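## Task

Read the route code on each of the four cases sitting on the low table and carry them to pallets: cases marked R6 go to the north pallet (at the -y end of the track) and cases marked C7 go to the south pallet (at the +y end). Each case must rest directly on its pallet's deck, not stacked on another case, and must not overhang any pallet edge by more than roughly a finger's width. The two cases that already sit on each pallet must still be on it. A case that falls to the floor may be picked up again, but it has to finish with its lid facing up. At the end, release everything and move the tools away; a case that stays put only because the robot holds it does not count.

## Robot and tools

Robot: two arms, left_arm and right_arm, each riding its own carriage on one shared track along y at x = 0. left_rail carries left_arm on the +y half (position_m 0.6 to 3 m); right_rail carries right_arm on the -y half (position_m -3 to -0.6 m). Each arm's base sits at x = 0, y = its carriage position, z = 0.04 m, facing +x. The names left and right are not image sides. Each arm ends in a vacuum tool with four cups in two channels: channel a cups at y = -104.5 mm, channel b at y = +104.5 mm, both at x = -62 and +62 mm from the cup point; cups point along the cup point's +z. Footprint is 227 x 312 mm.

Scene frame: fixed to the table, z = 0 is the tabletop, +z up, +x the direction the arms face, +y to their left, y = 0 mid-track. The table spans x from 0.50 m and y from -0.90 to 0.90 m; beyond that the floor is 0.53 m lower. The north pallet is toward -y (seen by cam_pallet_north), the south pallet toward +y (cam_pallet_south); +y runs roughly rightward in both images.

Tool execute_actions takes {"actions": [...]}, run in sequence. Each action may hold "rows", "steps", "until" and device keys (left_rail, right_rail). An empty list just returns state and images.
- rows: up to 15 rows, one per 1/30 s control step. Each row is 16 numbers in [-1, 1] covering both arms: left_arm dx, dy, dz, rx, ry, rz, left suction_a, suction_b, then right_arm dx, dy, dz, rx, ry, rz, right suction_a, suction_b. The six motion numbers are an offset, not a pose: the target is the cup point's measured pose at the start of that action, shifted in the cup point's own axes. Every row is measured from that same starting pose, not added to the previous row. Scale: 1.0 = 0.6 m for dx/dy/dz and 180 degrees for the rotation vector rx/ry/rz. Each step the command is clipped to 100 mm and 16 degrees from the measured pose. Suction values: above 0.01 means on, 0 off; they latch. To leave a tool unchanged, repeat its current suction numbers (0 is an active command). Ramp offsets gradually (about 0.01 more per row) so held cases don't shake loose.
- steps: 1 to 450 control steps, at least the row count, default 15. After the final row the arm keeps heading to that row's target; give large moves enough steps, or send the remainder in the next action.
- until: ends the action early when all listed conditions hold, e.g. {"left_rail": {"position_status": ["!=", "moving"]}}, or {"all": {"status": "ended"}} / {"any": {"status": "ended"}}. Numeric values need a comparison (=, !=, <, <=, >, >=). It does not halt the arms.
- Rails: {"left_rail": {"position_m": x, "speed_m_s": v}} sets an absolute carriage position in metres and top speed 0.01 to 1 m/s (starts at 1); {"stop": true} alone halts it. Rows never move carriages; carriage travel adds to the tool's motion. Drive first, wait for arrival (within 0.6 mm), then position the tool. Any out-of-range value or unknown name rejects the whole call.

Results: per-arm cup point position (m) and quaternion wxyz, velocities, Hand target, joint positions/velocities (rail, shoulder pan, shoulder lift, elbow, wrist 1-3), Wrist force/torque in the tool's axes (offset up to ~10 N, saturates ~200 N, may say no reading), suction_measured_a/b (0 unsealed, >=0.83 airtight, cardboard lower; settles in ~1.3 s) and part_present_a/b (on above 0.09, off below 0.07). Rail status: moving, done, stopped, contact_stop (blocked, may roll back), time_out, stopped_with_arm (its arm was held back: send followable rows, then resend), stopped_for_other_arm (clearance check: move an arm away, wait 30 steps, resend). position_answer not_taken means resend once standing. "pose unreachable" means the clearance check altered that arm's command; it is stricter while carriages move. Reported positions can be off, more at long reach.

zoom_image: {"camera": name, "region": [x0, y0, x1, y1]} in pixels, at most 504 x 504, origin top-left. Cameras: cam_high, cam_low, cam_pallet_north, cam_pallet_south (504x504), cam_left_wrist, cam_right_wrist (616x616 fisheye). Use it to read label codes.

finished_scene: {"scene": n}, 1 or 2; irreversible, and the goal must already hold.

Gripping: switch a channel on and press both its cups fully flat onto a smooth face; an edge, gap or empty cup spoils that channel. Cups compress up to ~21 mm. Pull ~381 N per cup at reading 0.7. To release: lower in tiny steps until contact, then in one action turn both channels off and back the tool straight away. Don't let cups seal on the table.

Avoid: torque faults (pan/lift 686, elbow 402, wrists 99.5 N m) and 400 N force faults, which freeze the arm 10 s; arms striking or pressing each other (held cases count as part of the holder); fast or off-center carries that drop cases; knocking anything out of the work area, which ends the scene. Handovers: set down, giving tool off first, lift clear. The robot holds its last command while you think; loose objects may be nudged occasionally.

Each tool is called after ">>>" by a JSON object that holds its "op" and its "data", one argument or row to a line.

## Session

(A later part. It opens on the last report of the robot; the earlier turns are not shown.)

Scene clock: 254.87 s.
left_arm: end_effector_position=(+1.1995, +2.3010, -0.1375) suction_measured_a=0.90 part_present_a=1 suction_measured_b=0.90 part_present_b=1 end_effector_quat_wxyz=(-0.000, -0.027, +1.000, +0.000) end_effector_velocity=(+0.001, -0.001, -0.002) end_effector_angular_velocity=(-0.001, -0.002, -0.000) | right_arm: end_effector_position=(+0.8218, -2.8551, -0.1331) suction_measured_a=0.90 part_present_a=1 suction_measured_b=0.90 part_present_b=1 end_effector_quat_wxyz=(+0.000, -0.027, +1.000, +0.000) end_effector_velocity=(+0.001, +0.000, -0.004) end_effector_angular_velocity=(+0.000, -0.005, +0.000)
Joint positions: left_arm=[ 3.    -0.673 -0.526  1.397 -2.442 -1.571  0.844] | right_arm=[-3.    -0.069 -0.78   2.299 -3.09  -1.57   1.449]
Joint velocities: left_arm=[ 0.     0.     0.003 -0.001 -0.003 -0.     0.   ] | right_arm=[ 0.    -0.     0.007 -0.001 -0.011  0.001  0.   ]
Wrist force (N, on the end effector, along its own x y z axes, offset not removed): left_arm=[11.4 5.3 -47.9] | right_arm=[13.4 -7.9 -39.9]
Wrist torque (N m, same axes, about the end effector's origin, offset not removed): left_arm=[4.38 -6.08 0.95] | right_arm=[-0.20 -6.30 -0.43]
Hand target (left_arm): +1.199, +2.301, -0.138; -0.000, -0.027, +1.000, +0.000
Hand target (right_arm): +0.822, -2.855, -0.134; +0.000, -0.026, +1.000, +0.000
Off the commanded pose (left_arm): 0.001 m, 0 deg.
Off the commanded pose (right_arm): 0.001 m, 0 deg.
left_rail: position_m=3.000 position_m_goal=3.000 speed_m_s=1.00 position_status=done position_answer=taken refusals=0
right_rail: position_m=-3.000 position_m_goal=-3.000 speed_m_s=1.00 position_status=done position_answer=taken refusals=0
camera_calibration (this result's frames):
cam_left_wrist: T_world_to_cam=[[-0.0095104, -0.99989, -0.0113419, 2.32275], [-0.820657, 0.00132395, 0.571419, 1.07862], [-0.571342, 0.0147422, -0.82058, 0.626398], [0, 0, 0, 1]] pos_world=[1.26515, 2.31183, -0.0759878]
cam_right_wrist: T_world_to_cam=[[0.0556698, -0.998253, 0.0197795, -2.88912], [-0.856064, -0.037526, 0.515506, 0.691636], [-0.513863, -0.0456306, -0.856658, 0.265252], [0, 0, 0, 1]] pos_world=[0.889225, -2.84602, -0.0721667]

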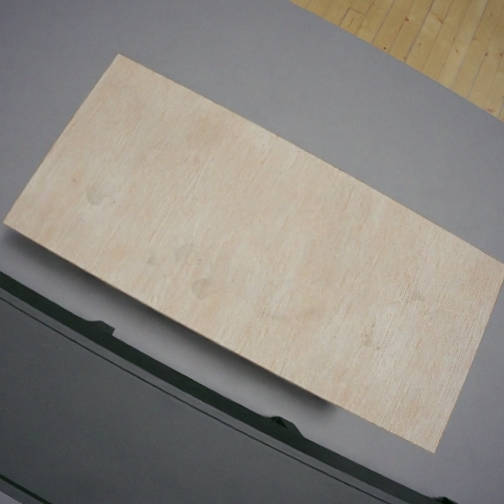

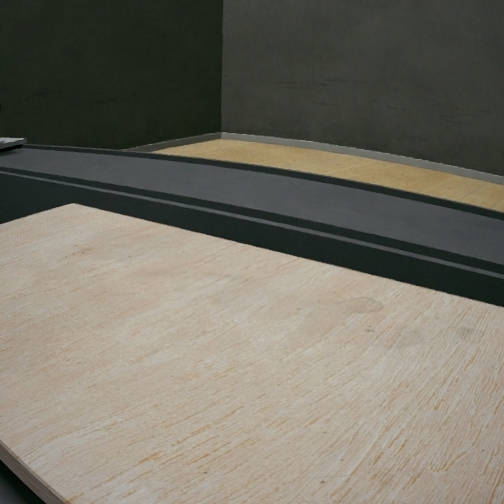

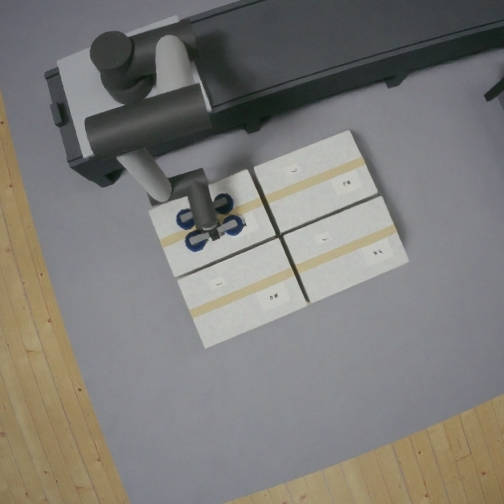

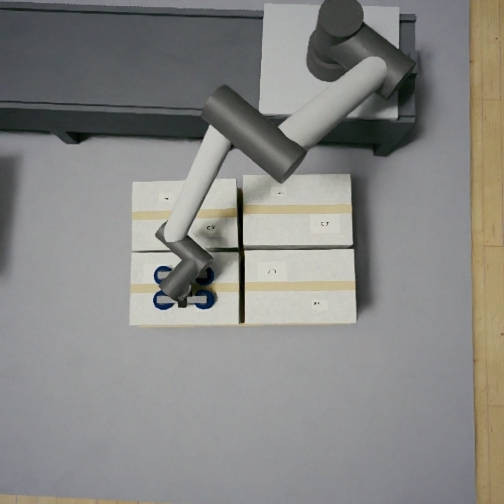

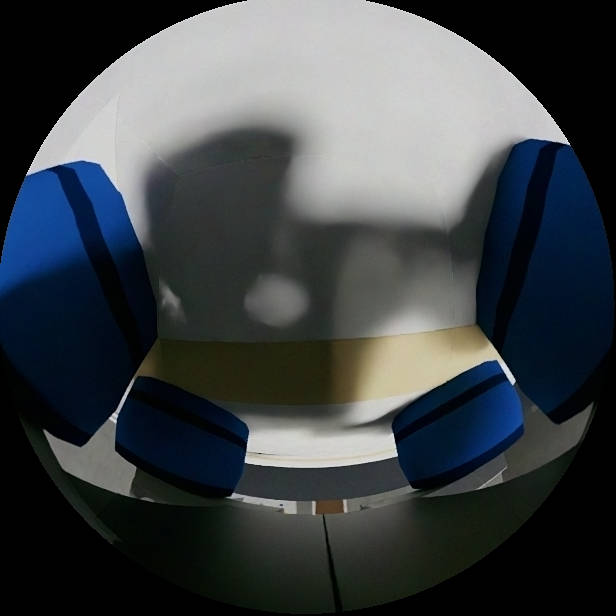

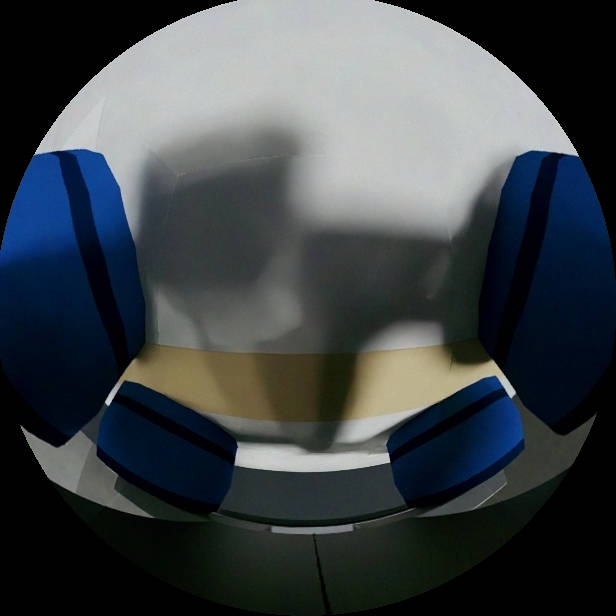

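>>> {"op": "execute_actions", "data": {
  "actions": []
}}

Scene clock: 263.67 s.
left_arm: end_effector_position=(+1.1994, +2.3011, -0.1380) suction_measured_a=0.90 part_present_a=1 suction_measured_b=0.90 part_present_b=1 end_effector_quat_wxyz=(-0.000, -0.027, +1.000, +0.000) end_effector_velocity=(-0.000, +0.000, -0.000) end_effector_angular_velocity=(+0.000, +0.000, +0.000) | right_arm: end_effector_position=(+0.8216, -2.8552, -0.1337) suction_measured_a=0.90 part_present_a=1 suction_measured_b=0.90 part_present_b=1 end_effector_quat_wxyz=(+0.000, -0.026, +1.000, +0.000) end_effector_velocity=(-0.000, +0.000, -0.000) end_effector_angular_velocity=(+0.000, +0.000, +0.000)
Joint positions: left_arm=[ 3.    -0.673 -0.525  1.397 -2.442 -1.571  0.844] | right_arm=[-3.    -0.069 -0.78   2.299 -3.091 -1.571  1.449]
Joint velocities: left_arm=[ 0. -0.  0.  0.  0.  0. -0.] | right_arm=[ 0.  0.  0. -0.  0. -0. -0.]
Wrist force (N, on the end effector, along its own x y z axes, offset not removed): left_arm=[18.0 9.1 -71.6] | right_arm=[55.8 3.5 -172.8]
Wrist torque (N m, same axes, about the end effector's origin, offset not removed): left_arm=[10.27 -9.95 1.38] | right_arm=[-0.19 -17.11 -0.46]
Hand target (left_arm): +1.199, +2.301, -0.138; -0.000, -0.027, +1.000, +0.000
Hand target (right_arm): +0.822, -2.855, -0.134; +0.000, -0.026, +1.000, +0.000
Off the commanded pose (left_arm): 0.000 m, 0 deg.
Off the commanded pose (right_arm): 0.000 m, 0 deg.
left_rail: position_m=3.000 position_m_goal=3.000 speed_m_s=1.00 position_status=done position_answer=taken refusals=0
right_rail: position_m=-3.000 position_m_goal=-3.000 speed_m_s=1.00 position_status=done position_answer=taken refusals=0
camera_calibration (this result's frames):
cam_left_wrist: T_world_to_cam=[[-0.00951654, -0.999889, -0.0114837, 2.32278], [-0.820554, 0.00124528, 0.571567, 1.07896], [-0.57149, 0.0148623, -0.820475, 0.62583], [0, 0, 0, 1]] pos_world=[1.2651, 2.31187, -0.0765444]
cam_right_wrist: T_world_to_cam=[[0.0556583, -0.998253, 0.0198254, -2.88917], [-0.855834, -0.037472, 0.515891, 0.691866], [-0.514247, -0.0456809, -0.856425, 0.264806], [0, 0, 0, 1]] pos_world=[0.889105, -2.8461, -0.0728625]

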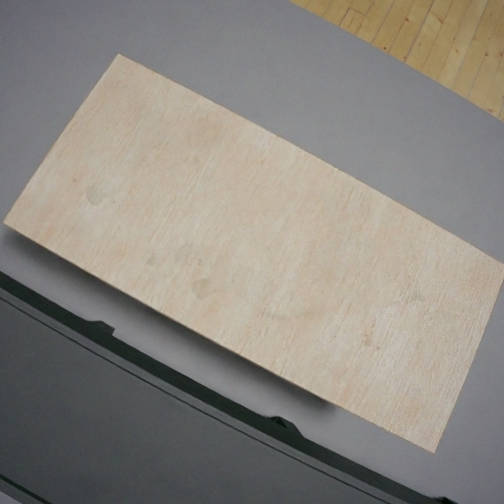

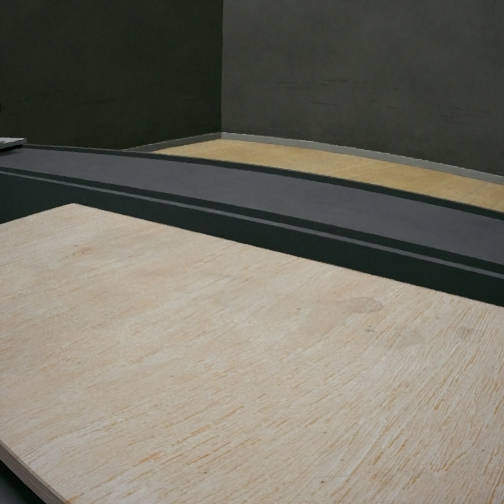

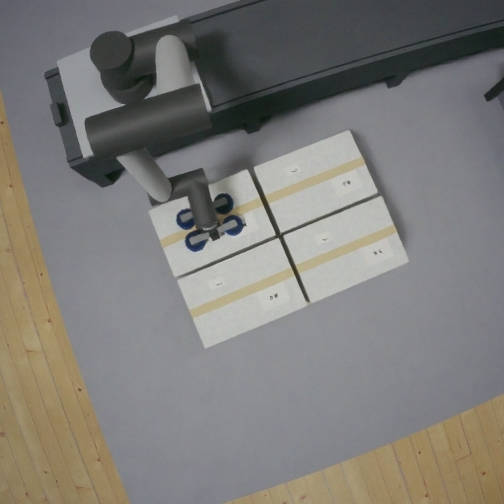

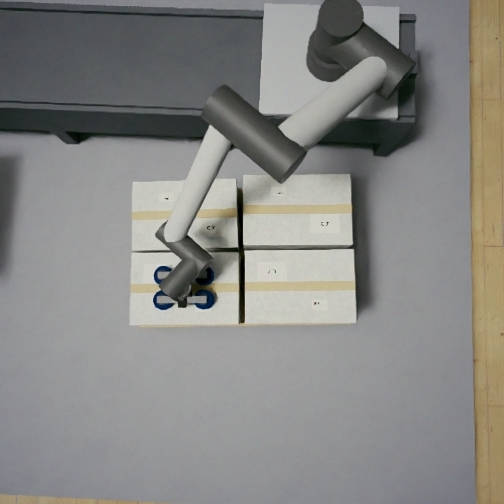

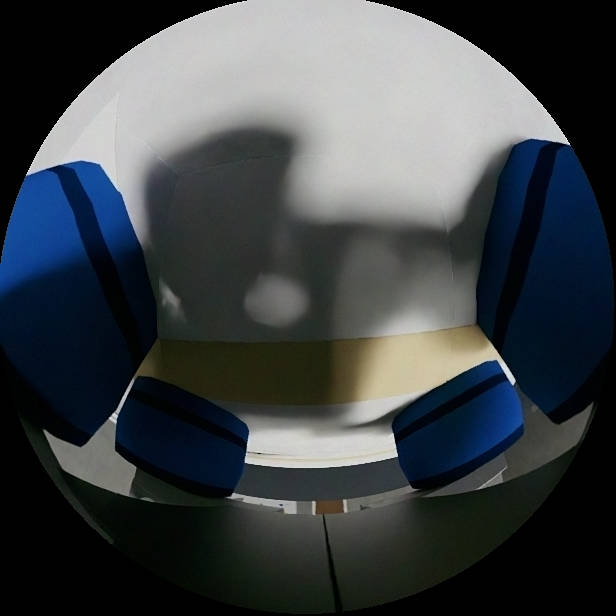

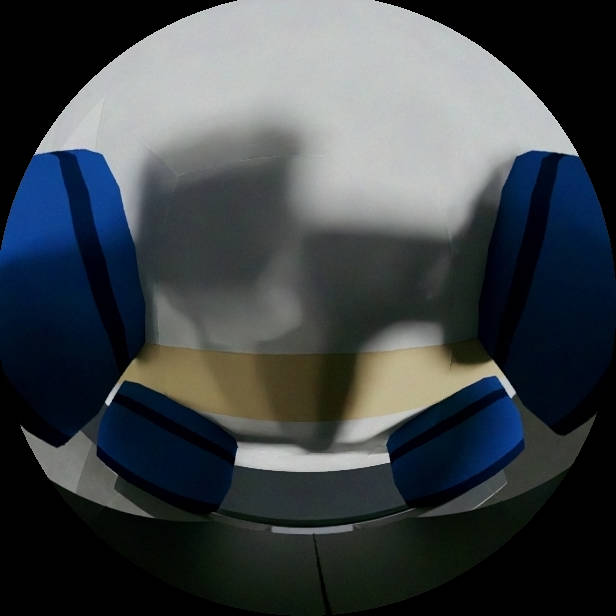

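>>> {"op": "execute_actions", "data": {
  "actions": [
    {"rows":[[0,0,-0.003,0,0,0,0,0,0,0,-0.003,0,0,0,0,0],[0,0,-0.007,0,0,0,0,0,0,0,-0.007,0,0,0,0,0],[0,0,-0.012,0,0,0,0,0,0,0,-0.012,0,0,0,0,0],[0,0,-0.017,0,0,0,0,0,0,0,-0.017,0,0,0,0,0],[0,0,-0.022,0,0,0,0,0,0,0,-0.022,0,0,0,0,0],[0,0,-0.028,0,0,0,0,0,0,0,-0.028,0,0,0,0,0],[0,0,-0.035,0,0,0,0,0,0,0,-0.035,0,0,0,0,0],[0,0,-0.045,0,0,0,0,0,0,0,-0.045,0,0,0,0,0],[0,0,-0.06,0,0,0,0,0,0,0,-0.06,0,0,0,0,0],[0,0,-0.08,0,0,0,0,0,0,0,-0.08,0,0,0,0,0],[0,0,-0.11,0,0,0,0,0,0,0,-0.11,0,0,0,0,0],[0,0,-0.15,0,0,0,0,0,0,0,-0.15,0,0,0,0,0],[0,0,-0.2,0,0,0,0,0,0,0,-0.2,0,0,0,0,0],[0,0,-0.26,0,0,0,0,0,0,0,-0.26,0,0,0,0,0],[0,0,-0.32,0,0,0,0,0,0,0,-0.32,0,0,0,0,0]],"steps":22}
  ]
}}

Scene clock: 268.67 s.
left_arm: end_effector_position=(+1.2005, +2.3007, +0.0421) suction_measured_a=0.01 part_present_a=0 suction_measured_b=0.01 part_present_b=0 end_effector_quat_wxyz=(-0.000, -0.027, +1.000, -0.000) end_effector_velocity=(-0.007, +0.004, +0.130) end_effector_angular_velocity=(+0.005, +0.006, -0.001) | right_arm: end_effector_position=(+0.8219, -2.8546, +0.0429) suction_measured_a=0.00 part_present_a=0 suction_measured_b=0.00 part_present_b=0 end_effector_quat_wxyz=(+0.002, -0.026, +1.000, +0.000) end_effector_velocity=(-0.001, -0.003, +0.164) end_effector_angular_velocity=(+0.002, +0.030, -0.002)
Joint positions: left_arm=[ 3.    -0.673 -0.677  1.406 -2.3   -1.571  0.844] | right_arm=[-3.    -0.068 -1.051  2.313 -2.838 -1.57   1.45 ]
Joint velocities: left_arm=[ 0.    -0.001 -0.108 -0.     0.116 -0.     0.   ] | right_arm=[ 0.    -0.003 -0.25  -0.03   0.31  -0.    -0.001]
Wrist force (N, on the end effector, along its own x y z axes, offset not removed): left_arm=[-1.8 -5.0 -0.6] | right_arm=[-0.8 -6.5 -5.7]
Wrist torque (N m, same axes, about the end effector's origin, offset not removed): left_arm=[-0.79 0.78 -0.06] | right_arm=[-0.69 -0.49 0.56]
Hand target (left_arm): +1.200, +2.301, +0.054; -0.000, -0.027, +1.000, +0.000
Hand target (right_arm): +0.822, -2.855, +0.058; +0.001, -0.026, +1.000, +0.000
Off the commanded pose (left_arm): 0.012 m, 0 deg.
Off the commanded pose (right_arm): 0.015 m, 0 deg.
left_rail: position_m=3.000 position_m_goal=3.000 speed_m_s=1.00 position_status=done position_answer=taken refusals=0
right_rail: position_m=-3.000 position_m_goal=-3.000 speed_m_s=1.00 position_status=done position_answer=taken refusals=0
camera_calibration (this result's frames):
cam_left_wrist: T_world_to_cam=[[-0.0093482, -0.999896, -0.0109977, 2.32429], [-0.820904, 0.00139371, 0.571065, 0.976987], [-0.57099, 0.0143665, -0.820831, 0.774752], [0, 0, 0, 1]] pos_world=[1.26612, 2.31156, 0.103579]
cam_right_wrist: T_world_to_cam=[[0.0554941, -0.998257, 0.0201072, -2.89199], [-0.858181, -0.0373947, 0.511983, 0.603337], [-0.510338, -0.0456677, -0.85876, 0.413182], [0, 0, 0, 1]] pos_world=[0.889123, -2.84552, 0.104076]

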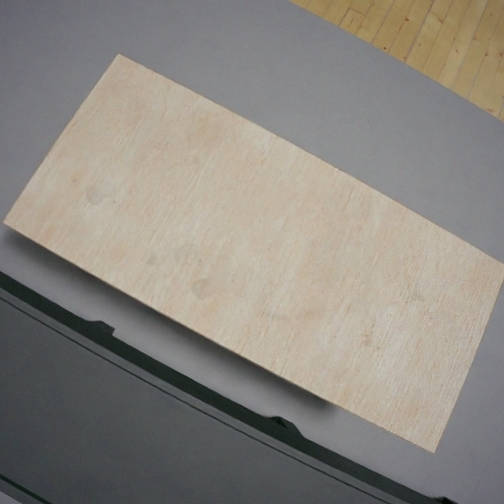

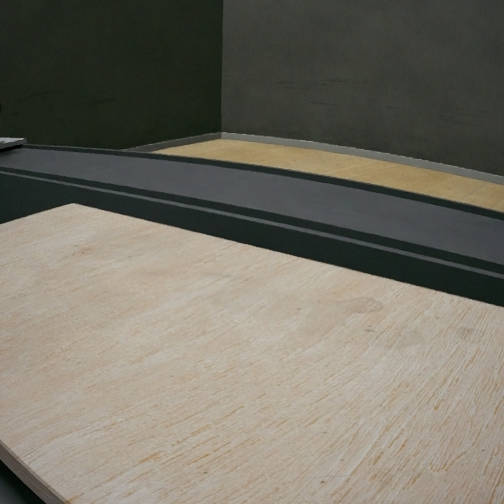

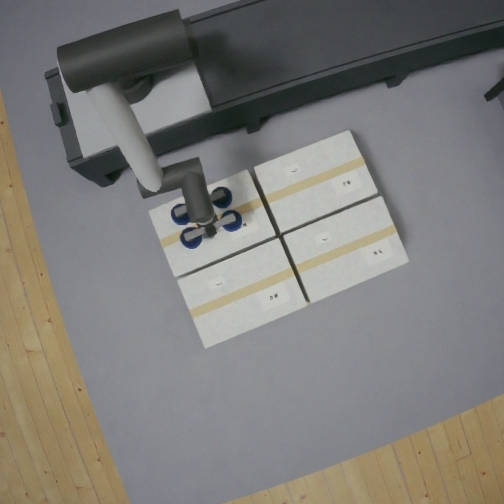

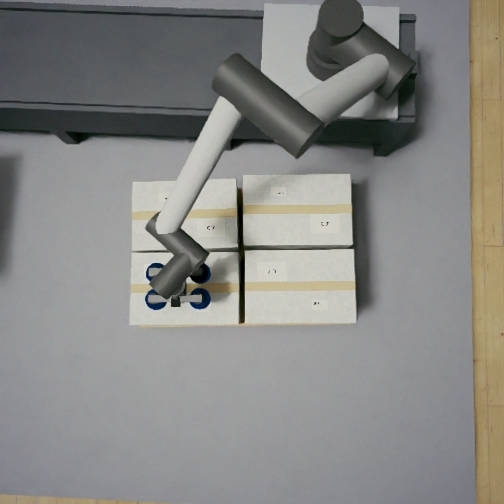

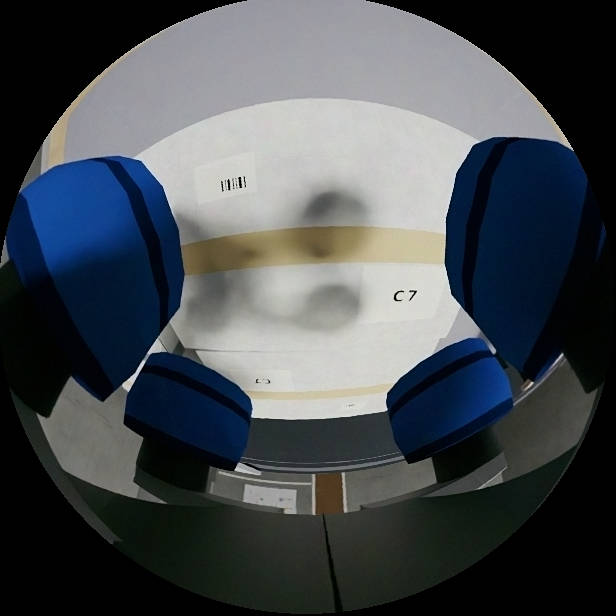

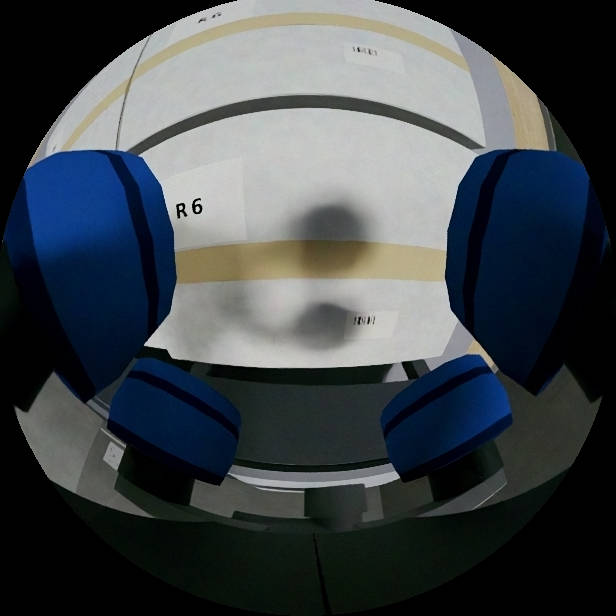

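>>> {"op": "execute_actions", "data": {
  "actions": [
    {"left_rail":{"position_m":2.25},"right_rail":{"position_m":-1.72},"steps":1}
  ]
}}

Scene clock: 272.43 s.
left_arm: end_effector_position=(+1.1997, +2.3007, +0.0540) suction_measured_a=0.01 part_present_a=0 suction_measured_b=0.01 part_present_b=0 end_effector_quat_wxyz=(-0.000, -0.027, +1.000, +0.000) end_effector_velocity=(-0.000, -0.012, +0.001) end_effector_angular_velocity=(+0.000, +0.000, +0.000) | right_arm: end_effector_position=(+0.8219, -2.8550, +0.0580) suction_measured_a=0.00 part_present_a=0 suction_measured_b=0.00 part_present_b=0 end_effector_quat_wxyz=(+0.001, -0.026, +1.000, +0.000) end_effector_velocity=(+0.000, +0.010, +0.001) end_effector_angular_velocity=(-0.001, +0.003, -0.001)
Joint positions: left_arm=[ 3.    -0.673 -0.686  1.406 -2.29  -1.571  0.844] | right_arm=[-3.    -0.069 -1.074  2.31  -2.807 -1.571  1.449]
Joint velocities: left_arm=[-0.012  0.    -0.001 -0.     0.001 -0.    -0.   ] | right_arm=[ 0.012 -0.001 -0.002 -0.002  0.007 -0.001 -0.   ]
Wrist force (N, on the end effector, along its own x y z axes, offset not removed): left_arm=[-0.2 -3.6 -0.5] | right_arm=[1.0 -4.2 -2.1]
Wrist torque (N m, same axes, about the end effector's origin, offset not removed): left_arm=[-0.58 0.58 0.01] | right_arm=[-0.30 -0.79 0.61]
Hand target (left_arm): +1.200, +2.299, +0.054; -0.000, -0.027, +1.000, +0.000
Hand target (right_arm): +0.822, -2.853, +0.058; +0.000, -0.026, +1.000, +0.000
Off the commanded pose (left_arm): 0.000 m, 0 deg.
Off the commanded pose (right_arm): 0.000 m, 0 deg.
left_rail: position_m=3.000 position_m_goal=2.250 speed_m_s=1.00 position_status=moving position_answer=taken refusals=0
right_rail: position_m=-3.000 position_m_goal=-1.720 speed_m_s=1.00 position_status=moving position_answer=taken refusals=0
camera_calibration (this result's frames):
cam_left_wrist: T_world_to_cam=[[-0.00951617, -0.99989, -0.011411, 2.32459], [-0.820604, 0.00128782, 0.571496, 0.969431], [-0.571419, 0.0148023, -0.820525, 0.783567], [0, 0, 0, 1]] pos_world=[1.26538, 2.31149, 0.115436]
cam_right_wrist: T_world_to_cam=[[0.0556269, -0.998253, 0.019909, -2.89278], [-0.856296, -0.0374429, 0.515126, 0.593664], [-0.513481, -0.0457029, -0.856883, 0.428514], [0, 0, 0, 1]] pos_world=[0.889303, -2.84592, 0.118966]

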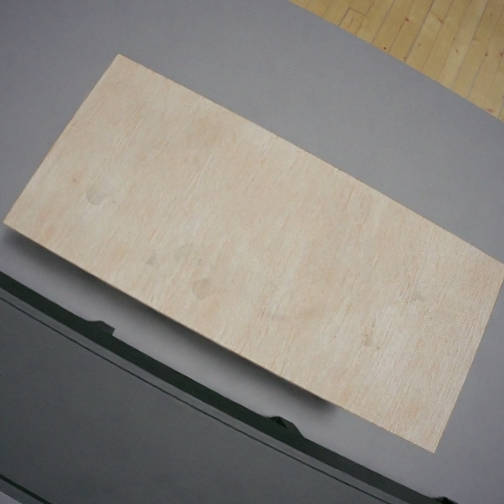

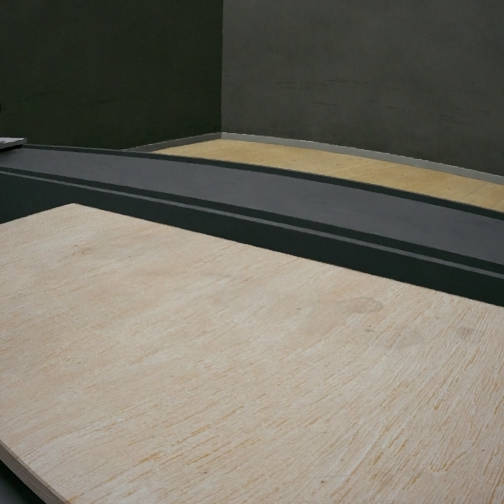

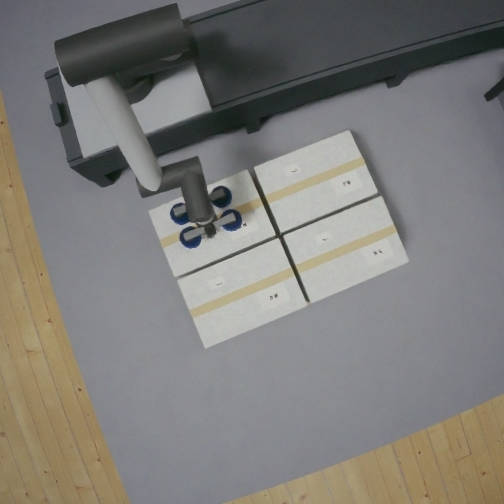

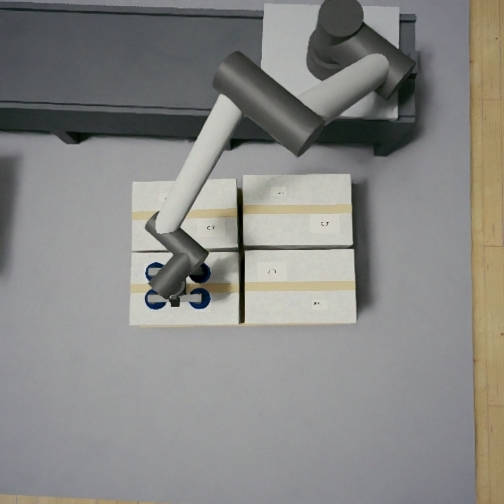

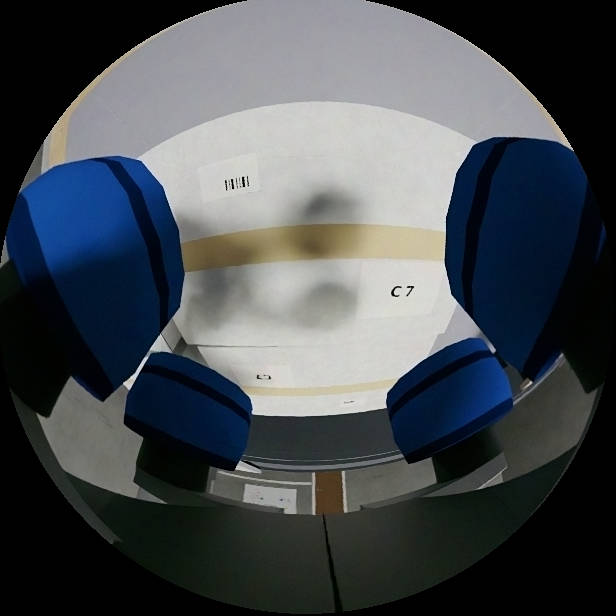

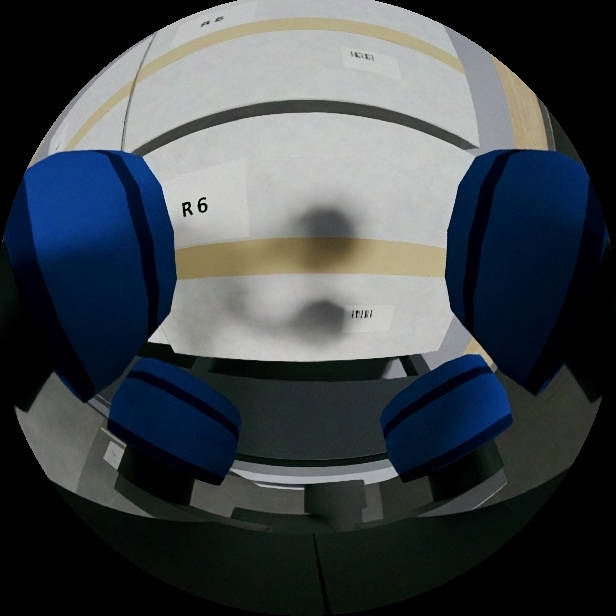

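Both tools have let go, and the carriages are driving away from the pallets. I'm zooming in on each pallet to check the final placement.

>>> {"op": "zoom_image", "data": {
  "camera": "cam_pallet_south",
  "region": [110, 150, 380, 350]
}}

>>> {"op": "zoom_image", "data": {
  "camera": "cam_pallet_north",
  "region": [130, 110, 430, 360]
}}

>>> {"op": "execute_actions", "data": {
  "actions": []
}}

Region (110, 150, 380, 350) of cam_pallet_south's 504x504 image, scaled by 1.867, with more detail than that image has; it fills the top 373 rows of this view, and the rest is white.

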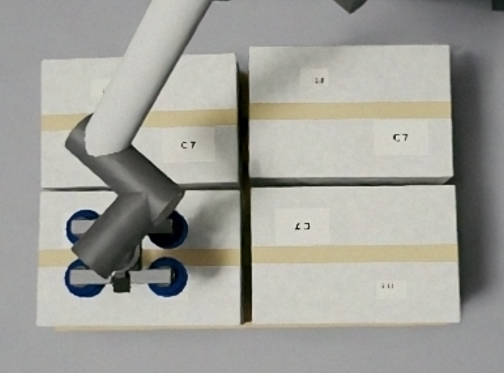

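Region (130, 110, 430, 360) of cam_pallet_north's 504x504 image, scaled by 1.680, with more detail than that image has.

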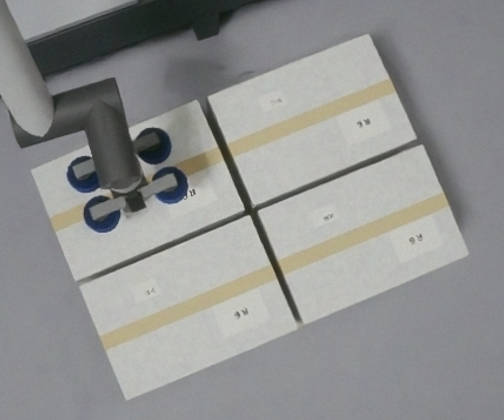

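Scene clock: 275.40 s.
left_arm: end_effector_position=(+1.1997, +1.5507, +0.0541) suction_measured_a=0.01 part_present_a=0 suction_measured_b=0.01 part_present_b=0 end_effector_quat_wxyz=(-0.000, -0.027, +1.000, +0.000) end_effector_velocity=(-0.000, -0.000, -0.000) end_effector_angular_velocity=(+0.000, +0.000, -0.000) | right_arm: end_effector_position=(+0.8220, -1.5750, +0.0585) suction_measured_a=0.00 part_present_a=0 suction_measured_b=0.00 part_present_b=0 end_effector_quat_wxyz=(+0.000, -0.026, +1.000, +0.000) end_effector_velocity=(+0.000, -0.000, +0.000) end_effector_angular_velocity=(+0.000, -0.000, +0.000)
Joint positions: left_arm=[ 2.25  -0.673 -0.687  1.406 -2.289 -1.571  0.844] | right_arm=[-1.72  -0.069 -1.075  2.309 -2.805 -1.571  1.449]
Joint velocities: left_arm=[ 0. -0.  0.  0.  0.  0.  0.] | right_arm=[ 0. -0. -0.  0. -0.  0. -0.]
Wrist force (N, on the end effector, along its own x y z axes, offset not removed): left_arm=[-2.9 -6.2 -0.6] | right_arm=[1.8 -4.0 -2.6]
Wrist torque (N m, same axes, about the end effector's origin, offset not removed): left_arm=[-0.99 0.96 -0.03] | right_arm=[-0.32 -0.91 0.48]
Hand target (left_arm): +1.200, +1.551, +0.054; -0.000, -0.027, +1.000, +0.000
Hand target (right_arm): +0.822, -1.575, +0.058; +0.000, -0.026, +1.000, +0.000
Off the commanded pose (left_arm): 0.000 m, 0 deg.
Off the commanded pose (right_arm): 0.000 m, 0 deg.
left_rail: position_m=2.250 position_m_goal=2.250 speed_m_s=1.00 position_status=done position_answer=taken refusals=0
right_rail: position_m=-1.720 position_m_goal=-1.720 speed_m_s=1.00 position_status=done position_answer=taken refusals=0
camera_calibration (this result's frames):
cam_left_wrist: T_world_to_cam=[[-0.00951535, -0.999889, -0.0114801, 1.57473], [-0.820554, 0.00124635, 0.571568, 0.970281], [-0.57149, 0.0148587, -0.820474, 0.794748], [0, 0, 0, 1]] pos_world=[1.26534, 1.56153, 0.115567]
cam_right_wrist: T_world_to_cam=[[0.0556446, -0.998254, 0.0198267, -1.61502], [-0.855843, -0.0374603, 0.515877, 0.64102], [-0.514234, -0.0456743, -0.856433, 0.488111], [0, 0, 0, 1]] pos_world=[0.889482, -1.56589, 0.119367]

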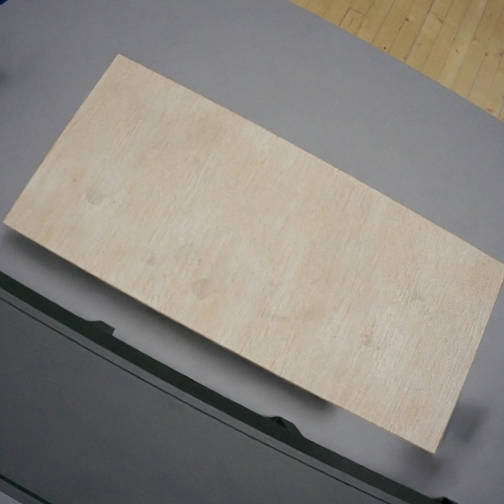

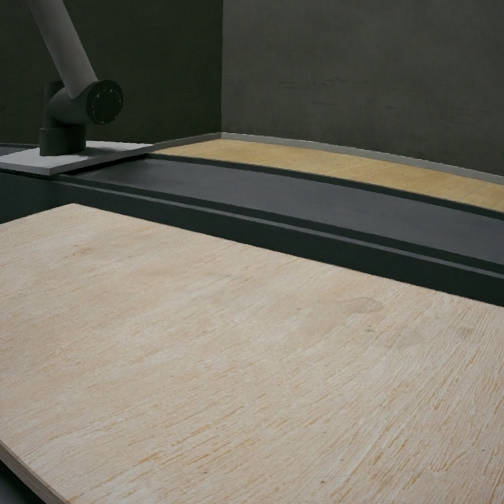

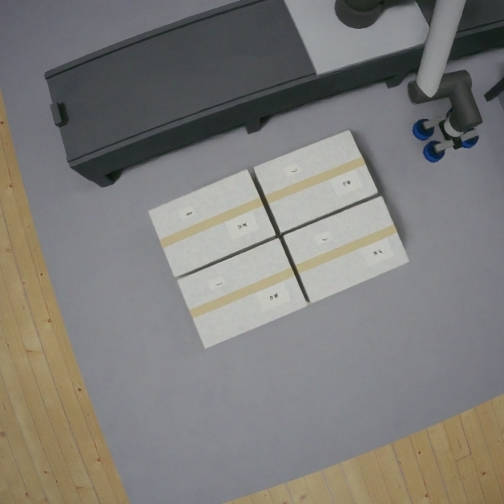

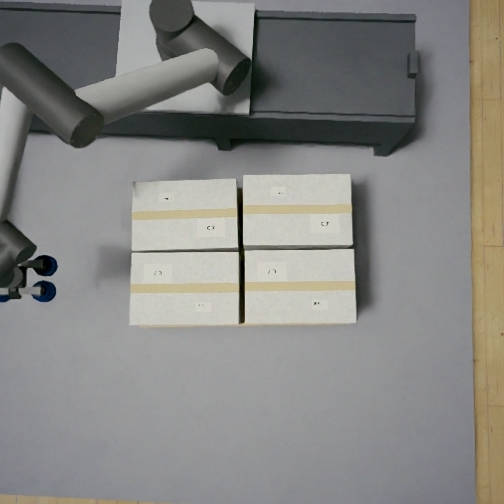

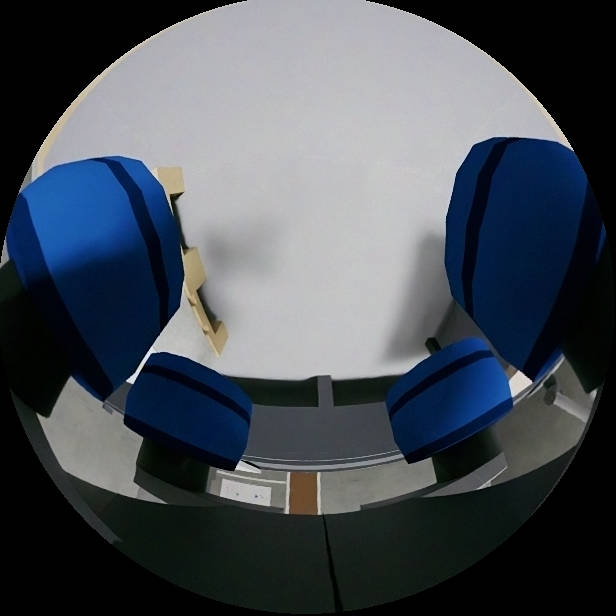

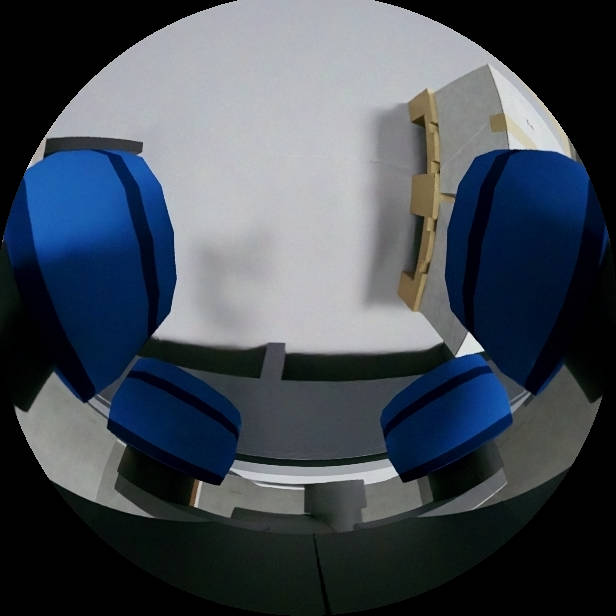

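>>> {"op": "finished_scene", "data": {
  "scene": 2
}}

The scene is finished: the task was done.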